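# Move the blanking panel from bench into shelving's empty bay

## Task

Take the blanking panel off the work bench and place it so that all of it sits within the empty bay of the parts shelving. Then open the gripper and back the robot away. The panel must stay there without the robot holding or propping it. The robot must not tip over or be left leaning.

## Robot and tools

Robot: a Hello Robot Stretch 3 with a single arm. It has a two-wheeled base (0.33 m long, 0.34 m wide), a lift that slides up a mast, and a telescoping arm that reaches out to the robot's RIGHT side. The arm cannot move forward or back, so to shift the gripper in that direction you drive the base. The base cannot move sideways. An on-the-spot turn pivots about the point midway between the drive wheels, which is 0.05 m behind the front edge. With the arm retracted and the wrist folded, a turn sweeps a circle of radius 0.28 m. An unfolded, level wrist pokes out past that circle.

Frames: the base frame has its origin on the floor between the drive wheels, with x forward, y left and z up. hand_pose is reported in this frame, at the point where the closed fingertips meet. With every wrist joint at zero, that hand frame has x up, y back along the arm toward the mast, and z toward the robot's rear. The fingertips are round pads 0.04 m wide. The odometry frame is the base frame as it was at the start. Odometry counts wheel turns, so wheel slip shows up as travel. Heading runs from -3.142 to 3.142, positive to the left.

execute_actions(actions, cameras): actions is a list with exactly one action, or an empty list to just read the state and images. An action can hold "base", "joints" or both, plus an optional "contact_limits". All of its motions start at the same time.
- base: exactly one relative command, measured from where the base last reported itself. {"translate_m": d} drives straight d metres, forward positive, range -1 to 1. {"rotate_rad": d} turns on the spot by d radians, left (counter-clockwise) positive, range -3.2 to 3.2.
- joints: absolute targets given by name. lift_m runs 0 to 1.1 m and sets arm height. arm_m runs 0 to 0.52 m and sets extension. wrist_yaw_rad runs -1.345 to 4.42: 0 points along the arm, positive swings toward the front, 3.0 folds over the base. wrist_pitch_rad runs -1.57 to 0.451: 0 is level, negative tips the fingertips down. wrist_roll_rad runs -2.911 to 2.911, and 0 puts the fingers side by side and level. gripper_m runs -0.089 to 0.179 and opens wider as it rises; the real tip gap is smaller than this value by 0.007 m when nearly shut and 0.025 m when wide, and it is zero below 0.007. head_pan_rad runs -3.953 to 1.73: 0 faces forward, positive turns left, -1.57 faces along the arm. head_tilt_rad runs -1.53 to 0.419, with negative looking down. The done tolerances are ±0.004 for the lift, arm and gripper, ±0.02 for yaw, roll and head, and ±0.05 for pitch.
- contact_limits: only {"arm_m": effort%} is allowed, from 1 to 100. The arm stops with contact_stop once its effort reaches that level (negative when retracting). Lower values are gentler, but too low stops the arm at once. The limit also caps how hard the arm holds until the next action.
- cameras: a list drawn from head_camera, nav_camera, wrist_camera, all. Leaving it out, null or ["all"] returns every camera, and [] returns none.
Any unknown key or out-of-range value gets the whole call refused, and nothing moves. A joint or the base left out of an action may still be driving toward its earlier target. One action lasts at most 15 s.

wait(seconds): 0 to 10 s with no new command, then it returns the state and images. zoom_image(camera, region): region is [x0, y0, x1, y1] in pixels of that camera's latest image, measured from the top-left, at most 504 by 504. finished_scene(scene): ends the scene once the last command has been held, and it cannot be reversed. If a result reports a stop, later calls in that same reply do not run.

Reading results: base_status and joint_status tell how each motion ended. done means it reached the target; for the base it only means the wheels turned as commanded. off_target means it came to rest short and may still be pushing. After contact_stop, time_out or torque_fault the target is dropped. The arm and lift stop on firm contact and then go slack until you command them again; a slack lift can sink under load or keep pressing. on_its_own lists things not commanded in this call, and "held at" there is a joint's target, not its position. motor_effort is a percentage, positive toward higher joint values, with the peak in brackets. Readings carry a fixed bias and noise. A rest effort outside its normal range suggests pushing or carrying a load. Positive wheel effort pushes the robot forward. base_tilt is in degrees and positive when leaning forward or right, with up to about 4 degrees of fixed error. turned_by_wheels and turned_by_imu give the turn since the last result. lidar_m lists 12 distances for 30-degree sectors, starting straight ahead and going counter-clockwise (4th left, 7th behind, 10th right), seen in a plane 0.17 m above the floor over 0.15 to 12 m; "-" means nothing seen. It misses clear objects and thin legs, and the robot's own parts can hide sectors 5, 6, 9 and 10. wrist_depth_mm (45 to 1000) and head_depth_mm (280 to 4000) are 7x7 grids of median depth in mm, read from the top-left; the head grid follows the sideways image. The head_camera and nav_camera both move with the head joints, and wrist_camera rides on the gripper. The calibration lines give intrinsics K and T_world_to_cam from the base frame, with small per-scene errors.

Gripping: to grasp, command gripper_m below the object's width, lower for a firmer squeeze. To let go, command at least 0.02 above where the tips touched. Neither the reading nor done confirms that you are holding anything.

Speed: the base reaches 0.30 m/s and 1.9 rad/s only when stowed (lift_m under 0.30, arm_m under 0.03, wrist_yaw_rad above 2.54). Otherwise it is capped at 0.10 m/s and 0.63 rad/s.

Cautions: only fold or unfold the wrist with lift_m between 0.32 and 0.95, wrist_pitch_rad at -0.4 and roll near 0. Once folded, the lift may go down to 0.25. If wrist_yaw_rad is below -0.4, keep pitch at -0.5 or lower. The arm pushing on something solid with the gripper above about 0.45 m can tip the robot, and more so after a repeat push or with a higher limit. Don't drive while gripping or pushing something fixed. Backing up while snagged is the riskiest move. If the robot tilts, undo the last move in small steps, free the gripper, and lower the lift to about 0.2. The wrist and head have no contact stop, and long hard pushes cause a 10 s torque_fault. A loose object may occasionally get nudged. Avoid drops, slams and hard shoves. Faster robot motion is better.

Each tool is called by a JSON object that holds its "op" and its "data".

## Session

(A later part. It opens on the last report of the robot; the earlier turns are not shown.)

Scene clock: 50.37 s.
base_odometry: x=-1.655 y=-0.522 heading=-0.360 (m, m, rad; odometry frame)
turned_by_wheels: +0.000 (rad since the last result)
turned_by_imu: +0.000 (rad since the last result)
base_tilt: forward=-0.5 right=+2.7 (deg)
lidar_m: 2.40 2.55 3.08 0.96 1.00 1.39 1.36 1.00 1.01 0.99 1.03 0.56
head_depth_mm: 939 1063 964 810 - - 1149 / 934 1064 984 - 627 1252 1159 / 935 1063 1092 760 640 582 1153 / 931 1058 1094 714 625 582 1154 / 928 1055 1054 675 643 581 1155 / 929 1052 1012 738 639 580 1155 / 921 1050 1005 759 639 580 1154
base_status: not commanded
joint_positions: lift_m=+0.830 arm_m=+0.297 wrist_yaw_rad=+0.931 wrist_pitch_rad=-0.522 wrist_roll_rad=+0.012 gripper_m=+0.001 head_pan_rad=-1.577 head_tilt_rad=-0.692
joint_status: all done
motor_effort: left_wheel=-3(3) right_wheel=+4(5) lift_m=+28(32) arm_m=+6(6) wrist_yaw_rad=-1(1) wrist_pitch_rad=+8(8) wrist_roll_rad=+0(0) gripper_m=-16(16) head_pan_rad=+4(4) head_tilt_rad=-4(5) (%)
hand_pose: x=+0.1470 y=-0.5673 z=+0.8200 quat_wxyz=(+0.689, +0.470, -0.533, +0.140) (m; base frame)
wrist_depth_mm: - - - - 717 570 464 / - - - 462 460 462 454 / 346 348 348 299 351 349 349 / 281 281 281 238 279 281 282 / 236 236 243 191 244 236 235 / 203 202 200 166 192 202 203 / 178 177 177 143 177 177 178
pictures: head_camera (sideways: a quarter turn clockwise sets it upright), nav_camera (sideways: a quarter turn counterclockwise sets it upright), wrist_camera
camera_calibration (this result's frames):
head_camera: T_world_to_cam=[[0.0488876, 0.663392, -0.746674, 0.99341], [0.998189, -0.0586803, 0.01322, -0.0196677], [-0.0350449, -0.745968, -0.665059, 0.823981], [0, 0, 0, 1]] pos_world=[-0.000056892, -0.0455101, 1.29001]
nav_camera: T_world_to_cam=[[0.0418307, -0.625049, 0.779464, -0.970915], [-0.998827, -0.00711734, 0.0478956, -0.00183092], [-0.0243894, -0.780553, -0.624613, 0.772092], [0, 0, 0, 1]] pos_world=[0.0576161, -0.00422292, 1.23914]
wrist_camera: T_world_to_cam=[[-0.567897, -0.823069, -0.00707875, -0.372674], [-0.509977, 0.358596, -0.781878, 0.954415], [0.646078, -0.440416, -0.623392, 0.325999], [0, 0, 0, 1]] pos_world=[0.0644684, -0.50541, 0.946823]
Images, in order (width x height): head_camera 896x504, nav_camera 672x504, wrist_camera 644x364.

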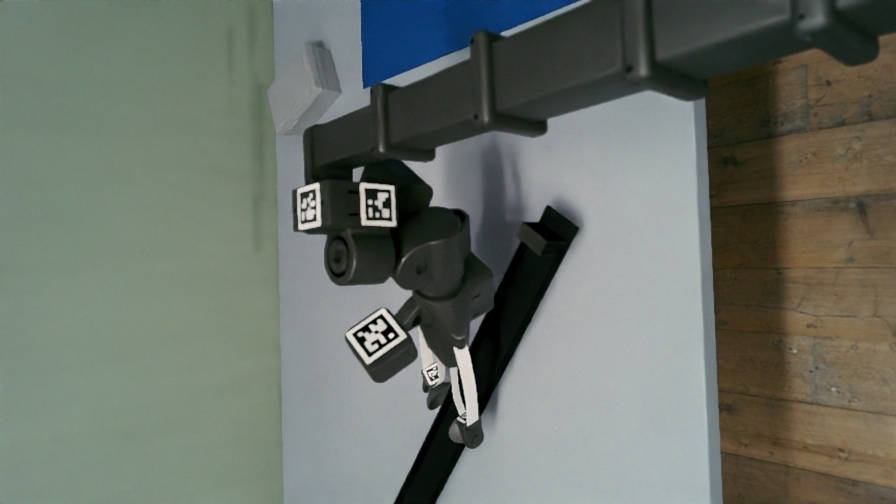

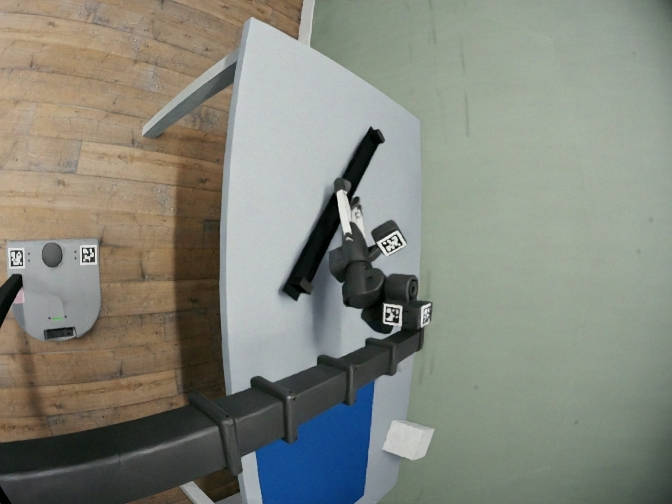

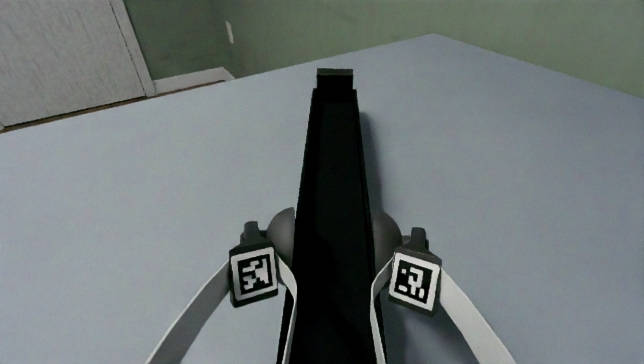

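{"op": "execute_actions", "data": {"actions": [{"base":{"rotate_rad":1.2},"joints":{"arm_m":0.03,"lift_m":0.86,"wrist_yaw_rad":1.57,"head_pan_rad":0.3,"head_tilt_rad":-0.4}}], "cameras": ["wrist_camera"]}}

{"op": "execute_actions", "data": {"actions": [{"base":{"translate_m":1}}], "cameras": []}}

{"op": "execute_actions", "data": {"actions": [{"base":{"rotate_rad":0.36}}], "cameras": ["nav_camera"]}}

{"op": "execute_actions", "data": {"actions": [{"base":{"translate_m":1},"joints":{"lift_m":1.095,"arm_m":0.06}}]}}

Scene clock: 56.97 s.
base_odometry: x=-1.655 y=-0.522 heading=+0.840 (m, m, rad; odometry frame)
turned_by_wheels: +1.200 (rad since the last result)
turned_by_imu: +1.221 (rad since the last result)
base_tilt: forward=-0.4 right=+2.5 (deg)
lidar_m: 3.67 0.96 1.06 1.36 1.00 1.20 0.99 0.98 0.56 2.04 2.40 2.71
head_depth_mm: 3231 3500 3781 3004 2107 1633 1326 / 3201 3400 3783 2991 2094 1621 1324 / 3248 3529 3765 3005 2110 1627 1332 / 3132 3477 3728 3006 2114 1627 1328 / 2955 3217 3608 2822 1970 1581 1345 / 1104 1024 949 1016 1103 1220 1309 / 757 820 894 975 1076 1206 1307
base_status: done
joint_positions: lift_m=+0.860 arm_m=+0.030 wrist_yaw_rad=+1.569 wrist_pitch_rad=-0.523 wrist_roll_rad=+0.012 gripper_m=+0.001 head_pan_rad=+0.293 head_tilt_rad=-0.408
joint_status: all done
motor_effort: left_wheel=-3(6) right_wheel=+4(11) lift_m=+27(29) arm_m=-5(8) wrist_yaw_rad=+0(6) wrist_pitch_rad=+8(8) wrist_roll_rad=+0(0) gripper_m=-16(16) head_pan_rad=+4(47) head_tilt_rad=+5(29) (%)
hand_pose: x=+0.1885 y=-0.1759 z=+0.8496 quat_wxyz=(+0.611, +0.614, -0.358, +0.349) (m; base frame)
wrist_depth_mm: 746 - - - - - - / 800 - - - - - - / 885 - - 298 - - - / 975 - - 237 - - - / - - - 191 - - - / - - - 167 - - - / 943 972 982 143 955 955 965
pictures: wrist_camera
camera_calibration (this result's frames):
wrist_camera: T_world_to_cam=[[0.0343978, -0.999383, -0.00712948, -0.171299], [-0.624431, -0.0159214, -0.780917, 0.813314], [0.780322, 0.0313137, -0.624593, 0.54874], [0, 0, 0, 1]] pos_world=[0.0855571, -0.175427, 0.976649]
Images, in order (width x height): wrist_camera 644x364.

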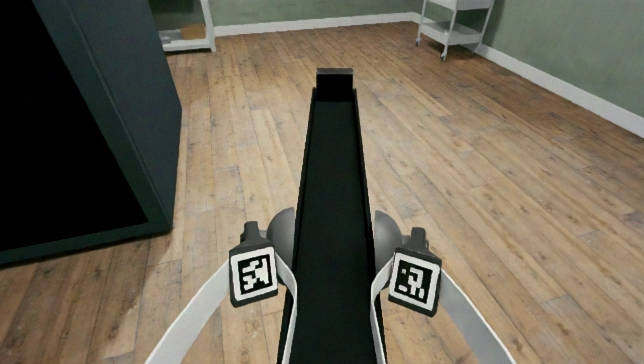

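Scene clock: 68.27 s.
base_odometry: x=-0.987 y=+0.222 heading=+0.840 (m, m, rad; odometry frame)
turned_by_wheels: +0.000 (rad since the last result)
turned_by_imu: +0.003 (rad since the last result)
base_tilt: forward=-0.3 right=+2.4 (deg)
lidar_m: 2.71 0.98 0.53 0.44 0.44 1.81 1.94 1.28 2.32 2.11 2.11 2.18
head_depth_mm: 2389 2580 2807 2998 2101 1623 1334 / 2355 2568 2763 2911 2096 1630 1337 / 2348 2517 2753 2923 2121 1630 1336 / 2309 2488 2728 2833 2128 1634 1325 / 2287 2459 2686 2814 2126 1644 1332 / 2199 2404 2419 2630 2117 1649 1346 / 2201 2396 2545 2656 2122 1638 1333
base_status: done
joint_positions: lift_m=+0.860 arm_m=+0.030 wrist_yaw_rad=+1.569 wrist_pitch_rad=-0.523 wrist_roll_rad=+0.012 gripper_m=+0.001 head_pan_rad=+0.293 head_tilt_rad=-0.408
joint_status: not commanded
motor_effort: left_wheel=-3(4) right_wheel=+3(10) lift_m=+28(27) arm_m=-6(5) wrist_yaw_rad=+1(2) wrist_pitch_rad=+8(8) wrist_roll_rad=+0(0) gripper_m=-15(16) head_pan_rad=+3(4) head_tilt_rad=+4(5) (%)
hand_pose: x=+0.1885 y=-0.1759 z=+0.8496 quat_wxyz=(+0.611, +0.614, -0.358, +0.349) (m; base frame)
wrist_depth_mm: - - - - - - - / - - - - - - - / - - - 296 - - - / - - - 237 - - - / - - - 191 - - - / 973 - - 166 - - - / 922 942 949 143 964 972 960
pictures: none
No camera images: the call's "cameras" was empty. Leave "cameras" out to get every camera's image.

Scene clock: 69.83 s.
base_odometry: x=-0.987 y=+0.222 heading=+1.200 (m, m, rad; odometry frame)
turned_by_wheels: +0.360 (rad since the last result)
turned_by_imu: +0.366 (rad since the last result)
base_tilt: forward=-0.4 right=+2.3 (deg)
lidar_m: 2.21 0.60 0.46 0.44 1.75 1.99 1.29 2.17 2.16 2.11 2.18 2.49
head_depth_mm: 2206 2357 2580 2721 2099 1633 1325 / 2223 2401 2575 2834 2115 1642 1330 / 2272 2454 2608 2668 2115 1625 1323 / 2302 2528 2756 2839 2113 1634 1326 / 2411 2511 2507 2524 1269 1363 1293 / 801 837 875 920 963 1009 1066 / 667 690 715 746 774 806 841
base_status: done
joint_positions: lift_m=+0.860 arm_m=+0.030 wrist_yaw_rad=+1.569 wrist_pitch_rad=-0.523 wrist_roll_rad=+0.012 gripper_m=+0.001 head_pan_rad=+0.293 head_tilt_rad=-0.408
joint_status: not commanded
motor_effort: left_wheel=-3(7) right_wheel=+3(8) lift_m=+28(27) arm_m=-5(6) wrist_yaw_rad=+1(1) wrist_pitch_rad=+8(8) wrist_roll_rad=+0(0) gripper_m=-16(15) head_pan_rad=+4(4) head_tilt_rad=+5(5) (%)
hand_pose: x=+0.1885 y=-0.1759 z=+0.8496 quat_wxyz=(+0.611, +0.614, -0.358, +0.349) (m; base frame)
wrist_depth_mm: 664 - - - - - - / 677 948 - - - - - / 672 967 - 297 - - - / 681 963 - 237 - - - / 683 975 - 192 - - - / 692 999 - 167 - - - / 697 936 959 143 969 968 968
pictures: nav_camera (sideways: a quarter turn counterclockwise sets it upright)
camera_calibration (this result's frames):
nav_camera: T_world_to_cam=[[0.35254, 0.15389, 0.923057, -1.16007], [0.28756, -0.956476, 0.0496345, -0.0119598], [0.89052, 0.247936, -0.381448, 0.450124], [0, 0, 0, 1]] pos_world=[0.011565, 0.0554813, 1.2431]
Images, in order (width x height): nav_camera 672x504.

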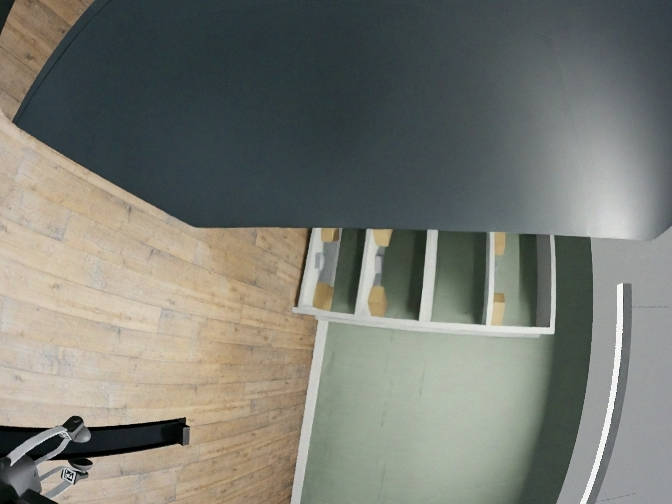

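Scene clock: 81.07 s.
base_odometry: x=-0.624 y=+1.154 heading=+1.199 (m, m, rad; odometry frame)
turned_by_wheels: +0.000 (rad since the last result)
turned_by_imu: +0.003 (rad since the last result)
base_tilt: forward=-0.4 right=+2.5 (deg)
lidar_m: 1.20 1.54 1.66 0.39 0.42 0.59 2.30 2.90 2.22 1.76 1.82 1.75
head_depth_mm: 1380 1474 1602 1741 1886 1612 1317 / 1351 1486 1630 1763 1929 1630 1329 / 1113 1547 1206 1566 1509 1583 1331 / 1176 1604 1654 1660 1808 1628 1327 / 1483 1656 1753 1668 1896 1626 1335 / 1409 1726 1805 1638 1836 1637 1322 / 1305 1736 1876 2037 1984 1653 1342
base_status: done
joint_positions: lift_m=+1.095 arm_m=+0.060 wrist_yaw_rad=+1.569 wrist_pitch_rad=-0.523 wrist_roll_rad=+0.012 gripper_m=+0.001 head_pan_rad=+0.293 head_tilt_rad=-0.408
joint_status: all done
motor_effort: left_wheel=-4(4) right_wheel=+4(8) lift_m=+27(27) arm_m=+6(3) wrist_yaw_rad=+1(1) wrist_pitch_rad=+8(8) wrist_roll_rad=+0(0) gripper_m=-16(16) head_pan_rad=+4(4) head_tilt_rad=+5(5) (%)
hand_pose: x=+0.1885 y=-0.2051 z=+1.0846 quat_wxyz=(+0.611, +0.614, -0.358, +0.349) (m; base frame)
wrist_depth_mm: - - - - - - - / - - - - - - - / - - - 299 - - - / - - - 236 - - - / - - - 191 - - - / - - - 166 - - - / - - - 143 - - -
pictures: head_camera (sideways: a quarter turn clockwise sets it upright), nav_camera (sideways: a quarter turn counterclockwise sets it upright), wrist_camera
camera_calibration (this result's frames):
head_camera: T_world_to_cam=[[-0.423185, -0.0806812, -0.902444, 1.19939], [-0.243362, 0.969547, 0.0274401, -0.0306147], [0.872748, 0.231233, -0.429933, 0.512538], [0, 0, 0, 1]] pos_world=[0.052797, 0.00793481, 1.30358]
nav_camera: T_world_to_cam=[[0.35254, 0.15389, 0.923057, -1.16007], [0.287561, -0.956475, 0.0496345, -0.0119598], [0.890519, 0.247937, -0.381448, 0.450124], [0, 0, 0, 1]] pos_world=[0.0115649, 0.0554813, 1.2431]
wrist_camera: T_world_to_cam=[[0.034398, -0.999383, -0.00713096, -0.198839], [-0.624483, -0.0159224, -0.780876, 0.996317], [0.780281, 0.0313137, -0.624645, 0.696501], [0, 0, 0, 1]] pos_world=[0.0855557, -0.204662, 1.21165]
Images, in order (width x height): head_camera 896x504, nav_camera 672x504, wrist_camera 644x364.

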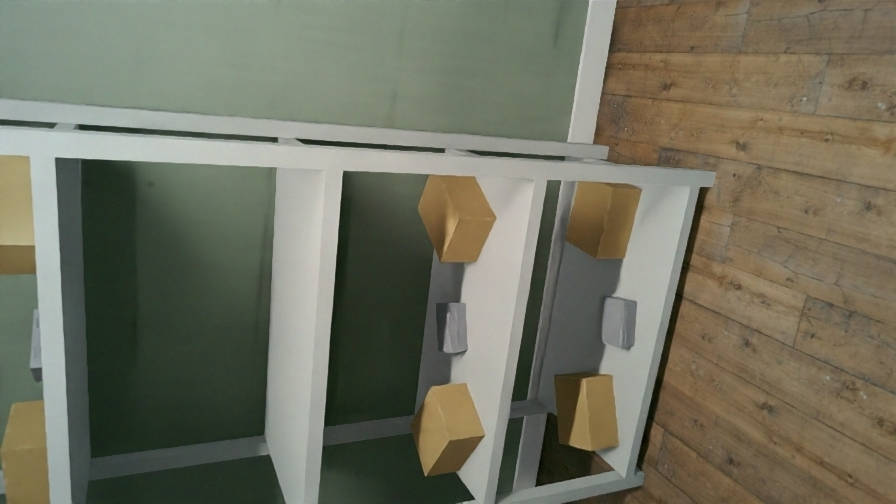

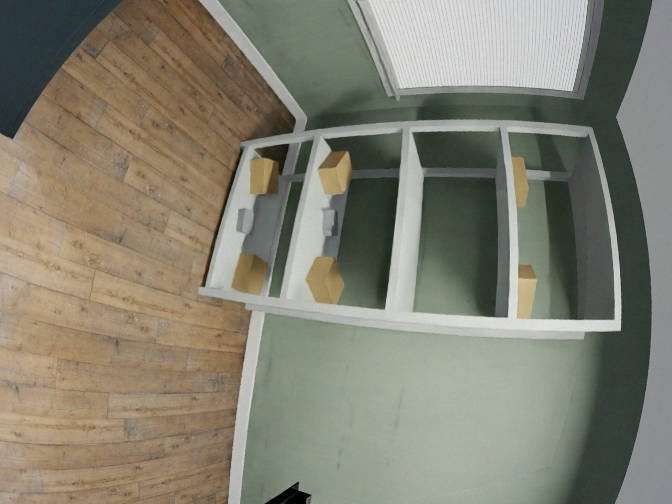

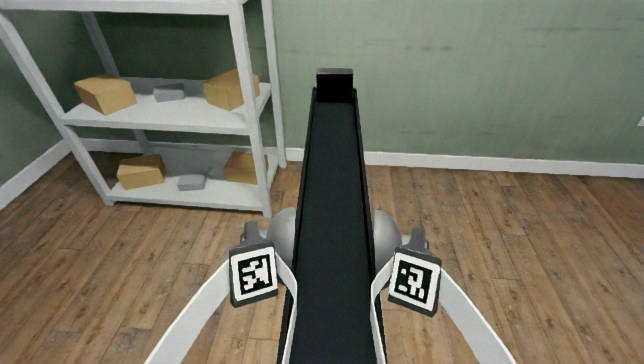

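{"op": "execute_actions", "data": {"actions": [{"base":{"rotate_rad":0.55},"joints":{"arm_m":0.03}}], "cameras": []}}

{"op": "execute_actions", "data": {"actions": [{"base":{"translate_m":0.8},"joints":{"head_pan_rad":-1.3,"head_tilt_rad":-0.5}}], "cameras": []}}

{"op": "execute_actions", "data": {"actions": [{"base":{"rotate_rad":0.96}}], "cameras": []}}

{"op": "execute_actions", "data": {"actions": [{"joints":{"arm_m":0.27}}]}}

Scene clock: 85.50 s.
base_odometry: x=-0.624 y=+1.154 heading=+1.749 (m, m, rad; odometry frame)
turned_by_wheels: +0.550 (rad since the last result)
turned_by_imu: +0.559 (rad since the last result)
base_tilt: forward=-0.4 right=+2.5 (deg)
lidar_m: 1.54 1.65 0.39 0.42 0.61 2.93 2.83 2.19 1.76 1.83 1.74 1.20
head_depth_mm: 1335 1699 1693 1654 1894 1574 1318 / 1747 1873 1992 1675 1834 1615 1331 / 1899 2078 2207 2389 1977 1637 1337 / 1841 1978 2161 2344 2115 1622 1333 / 1696 1816 1971 2124 2147 1626 1327 / 1562 1670 1791 1929 2019 1637 1334 / 1447 1539 1640 1772 1889 1635 1343
base_status: done
joint_positions: lift_m=+1.095 arm_m=+0.030 wrist_yaw_rad=+1.569 wrist_pitch_rad=-0.523 wrist_roll_rad=+0.012 gripper_m=+0.001 head_pan_rad=+0.293 head_tilt_rad=-0.408
joint_status: all done
motor_effort: left_wheel=-2(6) right_wheel=+3(7) lift_m=+28(28) arm_m=-6(2) wrist_yaw_rad=+1(1) wrist_pitch_rad=+8(8) wrist_roll_rad=+0(0) gripper_m=-15(15) head_pan_rad=+4(4) head_tilt_rad=+4(5) (%)
hand_pose: x=+0.1885 y=-0.1759 z=+1.0846 quat_wxyz=(+0.611, +0.614, -0.358, +0.349) (m; base frame)
wrist_depth_mm: - - - - - - - / - - - - - - - / - - - 297 - - - / - - - 237 - - - / - - - 191 - - - / - - - 166 - - - / 877 - - 143 - - -
pictures: none
No camera images: the call's "cameras" was empty. Leave "cameras" out to get every camera's image.

Scene clock: 94.73 s.
base_odometry: x=-0.766 y=+1.942 heading=+1.749 (m, m, rad; odometry frame)
turned_by_wheels: +0.000 (rad since the last result)
turned_by_imu: +0.003 (rad since the last result)
base_tilt: forward=-0.4 right=+2.6 (deg)
lidar_m: 0.74 1.19 1.16 0.82 0.64 0.63 3.47 2.66 2.18 1.38 0.59 0.71
head_depth_mm: 1632 1806 1984 - - 1487 - / 1442 1611 1831 2079 - - - / 1298 1438 1600 1794 - - - / 1184 1291 1420 - - - 1183 / 1085 1177 1261 - - - 1129 / 994 1073 564 - 718 - 1135 / 460 513 1043 601 1255 - 1068
base_status: done
joint_positions: lift_m=+1.095 arm_m=+0.030 wrist_yaw_rad=+1.569 wrist_pitch_rad=-0.523 wrist_roll_rad=+0.012 gripper_m=+0.001 head_pan_rad=-1.293 head_tilt_rad=-0.494
joint_status: all done
motor_effort: left_wheel=-3(4) right_wheel=+4(7) lift_m=+27(27) arm_m=-6(5) wrist_yaw_rad=+1(1) wrist_pitch_rad=+8(8) wrist_roll_rad=+0(0) gripper_m=-15(16) head_pan_rad=-4(47) head_tilt_rad=-3(14) (%)
hand_pose: x=+0.1885 y=-0.1759 z=+1.0846 quat_wxyz=(+0.611, +0.614, -0.358, +0.349) (m; base frame)
wrist_depth_mm: 979 - - 805 793 713 633 / 989 - 651 551 558 556 557 / - - - 296 447 424 423 / - - - 238 - 396 344 / - - - 191 884 753 827 / - - - 167 723 745 889 / - - - 143 703 689 435
pictures: none
No camera images: the call's "cameras" was empty. Leave "cameras" out to get every camera's image.

Scene clock: 97.20 s.
base_odometry: x=-0.766 y=+1.942 heading=+2.709 (m, m, rad; odometry frame)
turned_by_wheels: +0.960 (rad since the last result)
turned_by_imu: +0.977 (rad since the last result)
base_tilt: forward=-0.4 right=+2.4 (deg)
lidar_m: 1.16 0.89 0.65 0.63 3.73 2.71 2.18 1.49 0.59 0.71 0.74 0.79
head_depth_mm: 827 897 950 - - 862 - / 837 916 898 625 - - - / 861 944 900 626 - - - / 877 964 906 - - - 1118 / 897 987 1047 - - - 1135 / 920 1012 1060 - 1043 - 1164 / 919 995 911 1331 1413 - 1172
base_status: done
joint_positions: lift_m=+1.095 arm_m=+0.030 wrist_yaw_rad=+1.569 wrist_pitch_rad=-0.523 wrist_roll_rad=+0.012 gripper_m=+0.001 head_pan_rad=-1.293 head_tilt_rad=-0.494
joint_status: not commanded
motor_effort: left_wheel=-3(7) right_wheel=+4(9) lift_m=+27(28) arm_m=-6(6) wrist_yaw_rad=+0(2) wrist_pitch_rad=+8(8) wrist_roll_rad=+0(0) gripper_m=-16(16) head_pan_rad=-4(4) head_tilt_rad=-3(4) (%)
hand_pose: x=+0.1885 y=-0.1759 z=+1.0846 quat_wxyz=(+0.611, +0.614, -0.358, +0.349) (m; base frame)
wrist_depth_mm: 910 - - - 1000 994 486 / 951 - - - - - 510 / 927 - - 298 - - 454 / 921 - - 236 - - - / 939 - - 191 - - - / 936 - - 167 - 755 648 / 931 - - 143 - 648 596
pictures: none
No camera images: the call's "cameras" was empty. Leave "cameras" out to get every camera's image.

Scene clock: 100.20 s.
base_odometry: x=-0.766 y=+1.942 heading=+2.709 (m, m, rad; odometry frame)
turned_by_wheels: +0.000 (rad since the last result)
turned_by_imu: +0.000 (rad since the last result)
base_tilt: forward=-0.4 right=+2.5 (deg)
lidar_m: 1.16 0.90 0.65 0.63 3.68 2.72 2.18 1.48 0.60 0.71 0.74 0.79
head_depth_mm: 808 - 833 567 969 866 1099 / 842 917 - 624 1075 889 1129 / 858 922 984 627 1109 892 1153 / 876 953 973 661 1041 894 1143 / 897 983 907 623 1118 918 1178 / 913 1007 907 1242 972 918 1162 / 923 995 910 704 1004 947 1184
base_status: not commanded
joint_positions: lift_m=+1.095 arm_m=+0.270 wrist_yaw_rad=+1.569 wrist_pitch_rad=-0.523 wrist_roll_rad=+0.012 gripper_m=+0.001 head_pan_rad=-1.293 head_tilt_rad=-0.494
joint_status: all done
motor_effort: left_wheel=-4(3) right_wheel=+4(3) lift_m=+27(27) arm_m=+6(4) wrist_yaw_rad=+1(1) wrist_pitch_rad=+8(8) wrist_roll_rad=+0(0) gripper_m=-16(16) head_pan_rad=-4(4) head_tilt_rad=-2(3) (%)
hand_pose: x=+0.1885 y=-0.4151 z=+1.0846 quat_wxyz=(+0.611, +0.614, -0.358, +0.349) (m; base frame)
wrist_depth_mm: - - - - 992 982 751 / - - - - - - 704 / - - - 297 479 418 419 / - - - 237 678 340 338 / - - - 191 - 283 283 / - - - 166 656 250 242 / - - - 142 632 218 213
pictures: head_camera (sideways: a quarter turn clockwise sets it upright), nav_camera (sideways: a quarter turn counterclockwise sets it upright), wrist_camera
camera_calibration (this result's frames):
head_camera: T_world_to_cam=[[-0.0949238, 0.497067, -0.862505, 1.14529], [0.973748, 0.226428, 0.0233252, -0.0326792], [0.20689, -0.837648, -0.505511, 0.614943], [0, 0, 0, 1]] pos_world=[0.0133115, -0.0467817, 1.29944]
nav_camera: T_world_to_cam=[[0.169733, -0.429407, 0.887017, -1.11193], [-0.959594, -0.276997, 0.0495262, -0.00420568], [0.224434, -0.859583, -0.459072, 0.555198], [0, 0, 0, 1]] pos_world=[0.060091, -0.00139842, 1.24139]
wrist_camera: T_world_to_cam=[[0.0343999, -0.999383, -0.00712719, -0.408712], [-0.624482, -0.0159265, -0.780876, 0.992971], [0.780281, 0.0313129, -0.624645, 0.703076], [0, 0, 0, 1]] pos_world=[0.0855557, -0.414661, 1.21165]
Images, in order (width x height): head_camera 896x504, nav_camera 672x504, wrist_camera 644x364.

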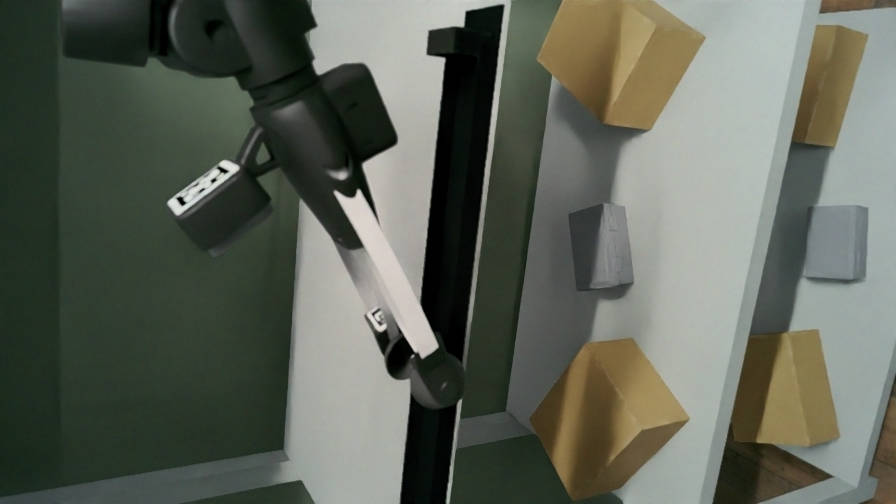

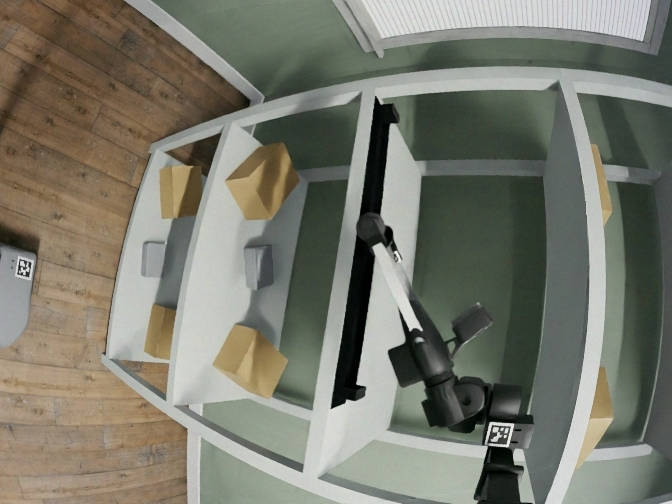

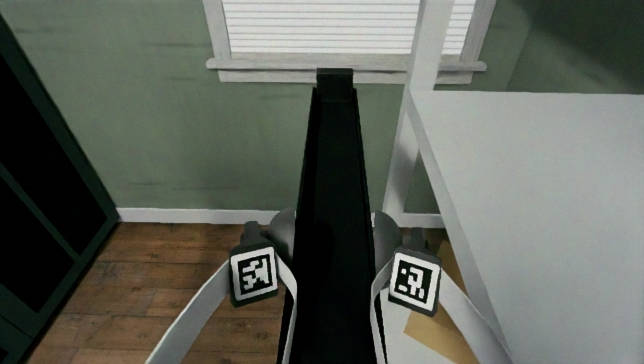

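{"op": "execute_actions", "data": {"actions": [{"joints":{"arm_m":0.51}}], "cameras": ["wrist_camera"]}}

{"op": "execute_actions", "data": {"actions": [{"joints":{"lift_m":1.032}}], "cameras": []}}

{"op": "execute_actions", "data": {"actions": [{"joints":{"gripper_m":0.09}}], "cameras": []}}

{"op": "execute_actions", "data": {"actions": [{"joints":{"lift_m":1.09}}], "cameras": []}}

{"op": "execute_actions", "data": {"actions": [{"joints":{"arm_m":0.03}}], "cameras": ["nav_camera","head_camera"]}}

Scene clock: 105.77 s.
base_odometry: x=-0.766 y=+1.942 heading=+2.709 (m, m, rad; odometry frame)
turned_by_wheels: +0.000 (rad since the last result)
turned_by_imu: +0.000 (rad since the last result)
base_tilt: forward=-0.3 right=+2.5 (deg)
lidar_m: 1.16 0.89 0.65 0.63 3.70 2.71 2.18 1.49 0.60 0.71 0.74 0.79
head_depth_mm: 807 925 893 592 962 865 1112 / 844 894 839 624 1077 891 1126 / 860 944 782 626 1116 887 1163 / 876 959 784 659 1044 892 1135 / 894 989 845 663 1116 919 1171 / 917 1008 847 701 969 920 1161 / 919 991 848 703 1011 945 1179
base_status: not commanded
joint_positions: lift_m=+1.095 arm_m=+0.510 wrist_yaw_rad=+1.569 wrist_pitch_rad=-0.523 wrist_roll_rad=+0.012 gripper_m=+0.001 head_pan_rad=-1.293 head_tilt_rad=-0.494
joint_status: all done
motor_effort: left_wheel=-3(4) right_wheel=+4(4) lift_m=+27(28) arm_m=+6(4) wrist_yaw_rad=+0(1) wrist_pitch_rad=+9(8) wrist_roll_rad=+0(0) gripper_m=-16(16) head_pan_rad=-4(4) head_tilt_rad=-3(3) (%)
hand_pose: x=+0.1885 y=-0.6551 z=+1.0846 quat_wxyz=(+0.611, +0.614, -0.358, +0.349) (m; base frame)
wrist_depth_mm: - - - 1000 - 704 438 / - - - - - 512 456 / - - - 297 419 421 413 / - - 350 237 336 339 336 / - - 292 192 292 282 282 / - - 242 166 229 243 241 / - - 213 142 213 212 212
pictures: wrist_camera
camera_calibration (this result's frames):
wrist_camera: T_world_to_cam=[[0.034409, -0.999382, -0.00712718, -0.648564], [-0.624482, -0.0159322, -0.780876, 0.989145], [0.780281, 0.0313199, -0.624645, 0.710596], [0, 0, 0, 1]] pos_world=[0.0855557, -0.65466, 1.21165]
Images, in order (width x height): wrist_camera 644x364.

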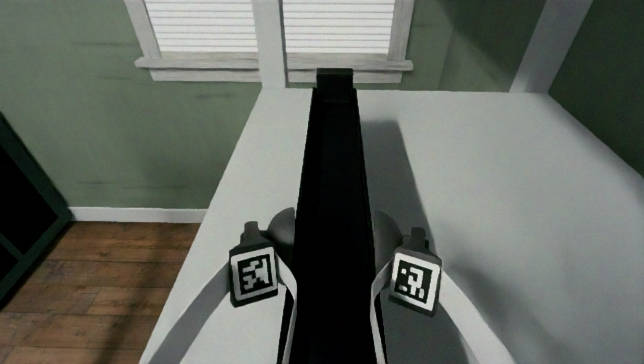

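Scene clock: 107.17 s.
base_odometry: x=-0.766 y=+1.942 heading=+2.709 (m, m, rad; odometry frame)
turned_by_wheels: +0.000 (rad since the last result)
turned_by_imu: +0.000 (rad since the last result)
base_tilt: forward=-0.4 right=+2.3 (deg)
lidar_m: 1.16 0.89 0.65 0.63 3.70 2.72 2.18 1.49 0.59 0.71 0.74 0.79
head_depth_mm: 825 - 833 592 963 863 1099 / 839 916 784 624 1071 891 1124 / 862 930 838 624 1117 887 1155 / 877 962 971 661 1045 894 1132 / 895 980 901 662 1121 921 1179 / 915 1010 908 699 973 918 1163 / 925 992 911 706 1003 951 1180
base_status: not commanded
joint_positions: lift_m=+1.032 arm_m=+0.510 wrist_yaw_rad=+1.569 wrist_pitch_rad=-0.523 wrist_roll_rad=+0.012 gripper_m=+0.001 head_pan_rad=-1.293 head_tilt_rad=-0.494
joint_status: all done
motor_effort: left_wheel=-4(3) right_wheel=+4(3) lift_m=+23(24) arm_m=+6(6) wrist_yaw_rad=+1(1) wrist_pitch_rad=+8(8) wrist_roll_rad=+0(0) gripper_m=-16(15) head_pan_rad=-4(4) head_tilt_rad=-4(4) (%)
hand_pose: x=+0.1885 y=-0.6551 z=+1.0218 quat_wxyz=(+0.611, +0.614, -0.358, +0.349) (m; base frame)
wrist_depth_mm: - - - - 984 707 434 / - - - 367 389 395 398 / - - 313 284 297 297 298 / - - 239 227 240 240 239 / - - 207 192 207 202 200 / - 173 173 164 163 172 172 / - 151 151 143 151 151 151
pictures: none
No camera images: the call's "cameras" was empty. Leave "cameras" out to get every camera's image.

Scene clock: 108.57 s.
base_odometry: x=-0.766 y=+1.942 heading=+2.709 (m, m, rad; odometry frame)
turned_by_wheels: +0.000 (rad since the last result)
turned_by_imu: +0.000 (rad since the last result)
base_tilt: forward=-0.4 right=+2.5 (deg)
lidar_m: 1.16 0.89 0.65 0.63 3.70 2.71 2.18 1.49 0.60 0.71 0.74 0.79
head_depth_mm: 819 - 833 592 963 865 1105 / 842 917 780 622 1072 889 1125 / 858 933 838 625 1119 893 1157 / 879 960 977 660 1038 890 1137 / 901 989 904 660 1115 919 1173 / 917 1008 907 700 974 917 1162 / 916 997 904 706 1010 952 1181
base_status: not commanded
joint_positions: lift_m=+1.032 arm_m=+0.510 wrist_yaw_rad=+1.569 wrist_pitch_rad=-0.521 wrist_roll_rad=+0.012 gripper_m=+0.090 head_pan_rad=-1.293 head_tilt_rad=-0.494
joint_status: all done
motor_effort: left_wheel=-3(3) right_wheel=+4(4) lift_m=+23(23) arm_m=+6(6) wrist_yaw_rad=+2(1) wrist_pitch_rad=+7(8) wrist_roll_rad=+0(0) gripper_m=+0(80) head_pan_rad=-4(4) head_tilt_rad=-3(3) (%)
hand_pose: x=+0.1889 y=-0.6551 z=+1.0224 quat_wxyz=(+0.610, +0.614, -0.358, +0.350) (m; base frame)
wrist_depth_mm: - - - - 999 696 437 / - - - 395 393 395 397 / - - 313 296 299 299 300 / - - 241 237 241 242 242 / - - 208 199 202 202 202 / - 178 168 170 168 178 173 / - 152 152 149 152 152 152
pictures: none
No camera images: the call's "cameras" was empty. Leave "cameras" out to get every camera's image.

Scene clock: 109.93 s.
base_odometry: x=-0.766 y=+1.942 heading=+2.709 (m, m, rad; odometry frame)
turned_by_wheels: +0.000 (rad since the last result)
turned_by_imu: +0.000 (rad since the last result)
base_tilt: forward=-0.4 right=+2.6 (deg)
lidar_m: 1.16 0.89 0.65 0.63 3.69 2.71 2.18 1.49 0.60 0.71 0.74 0.79
head_depth_mm: 809 926 890 591 964 865 1109 / 844 900 838 624 1070 886 1118 / 861 948 840 624 1115 889 1161 / 881 963 840 662 1042 890 1140 / 894 984 908 664 1115 921 1174 / 909 1007 908 698 969 919 1160 / 926 992 909 702 1002 951 1173
base_status: not commanded
joint_positions: lift_m=+1.090 arm_m=+0.510 wrist_yaw_rad=+1.569 wrist_pitch_rad=-0.520 wrist_roll_rad=+0.012 gripper_m=+0.090 head_pan_rad=-1.293 head_tilt_rad=-0.494
joint_status: all done
motor_effort: left_wheel=-3(3) right_wheel=+4(4) lift_m=+27(31) arm_m=+6(6) wrist_yaw_rad=+1(0) wrist_pitch_rad=+7(7) wrist_roll_rad=+0(0) gripper_m=+1(1) head_pan_rad=-4(4) head_tilt_rad=-4(2) (%)
hand_pose: x=+0.1890 y=-0.6551 z=+1.0804 quat_wxyz=(+0.610, +0.613, -0.359, +0.350) (m; base frame)
wrist_depth_mm: - - - 987 - 689 436 / - - - - - 652 460 / - - - 411 411 411 412 / - - 352 331 331 331 331 / - - 286 274 277 277 278 / - - 231 235 238 244 238 / - 214 208 203 208 209 209
pictures: none
No camera images: the call's "cameras" was empty. Leave "cameras" out to get every camera's image.

Scene clock: 114.63 s.
base_odometry: x=-0.766 y=+1.942 heading=+2.709 (m, m, rad; odometry frame)
turned_by_wheels: +0.000 (rad since the last result)
turned_by_imu: +0.000 (rad since the last result)
base_tilt: forward=-0.4 right=+2.6 (deg)
lidar_m: 1.16 0.89 0.65 0.63 3.70 2.70 2.18 1.49 0.59 0.71 0.74 0.79
head_depth_mm: 823 898 952 - - 844 1105 / 840 922 894 626 - - 1128 / 855 939 899 626 - - 1157 / 875 959 902 661 - 840 1139 / 896 988 1037 - - 1197 1177 / 916 1007 981 - 970 - 1167 / 923 992 913 1297 1414 951 1167
base_status: not commanded
joint_positions: lift_m=+1.090 arm_m=+0.030 wrist_yaw_rad=+1.569 wrist_pitch_rad=-0.520 wrist_roll_rad=+0.012 gripper_m=+0.090 head_pan_rad=-1.293 head_tilt_rad=-0.494
joint_status: all done
motor_effort: left_wheel=-3(3) right_wheel=+4(4) lift_m=+27(27) arm_m=-6(9) wrist_yaw_rad=+1(0) wrist_pitch_rad=+7(7) wrist_roll_rad=+0(0) gripper_m=+0(0) head_pan_rad=-4(4) head_tilt_rad=-3(4) (%)
hand_pose: x=+0.1890 y=-0.1758 z=+1.0804 quat_wxyz=(+0.610, +0.613, -0.359, +0.350) (m; base frame)
wrist_depth_mm: 936 - - 995 - 981 480 / 915 - - - - - 508 / 920 - - - - - 451 / 923 - - - - - - / 942 - - - - - - / 944 - - - - 739 637 / 932 - - - - 829 592
pictures: head_camera (sideways: a quarter turn clockwise sets it upright), nav_camera (sideways: a quarter turn counterclockwise sets it upright)
camera_calibration (this result's frames):
head_camera: T_world_to_cam=[[-0.0949174, 0.497101, -0.862485, 1.14527], [0.973756, 0.226397, 0.0233234, -0.0326768], [0.206859, -0.837636, -0.505544, 0.614986], [0, 0, 0, 1]] pos_world=[0.01331, -0.0467818, 1.29944]
nav_camera: T_world_to_cam=[[0.169729, -0.429445, 0.887, -1.11191], [-0.959602, -0.276969, 0.0495261, -0.00420546], [0.224403, -0.859573, -0.459106, 0.555242], [0, 0, 0, 1]] pos_world=[0.0600903, -0.00139789, 1.24139]
Images, in order (width x height): head_camera 896x504, nav_camera 672x504.

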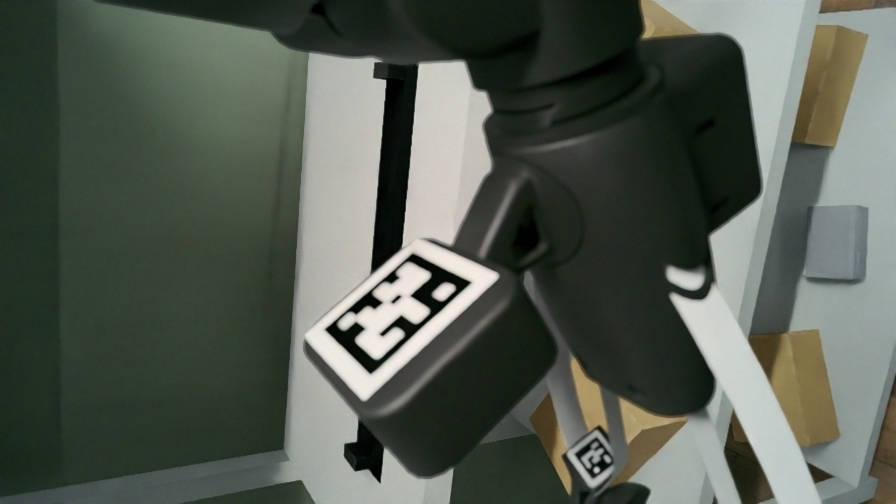

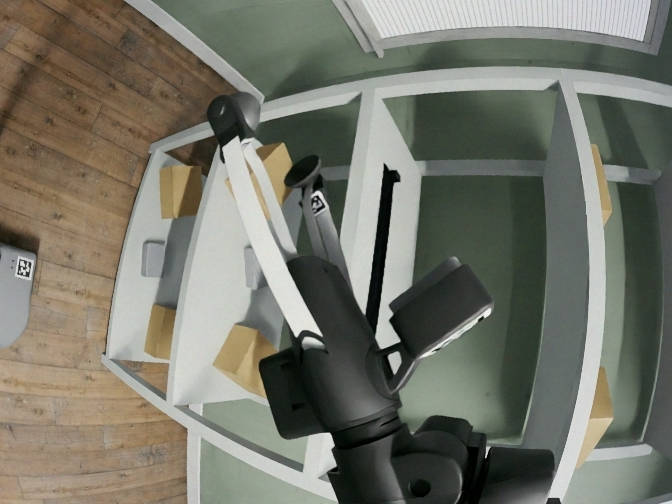

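{"op": "finished_scene", "data": {"scene": 1}}

The scene is finished: the task was done.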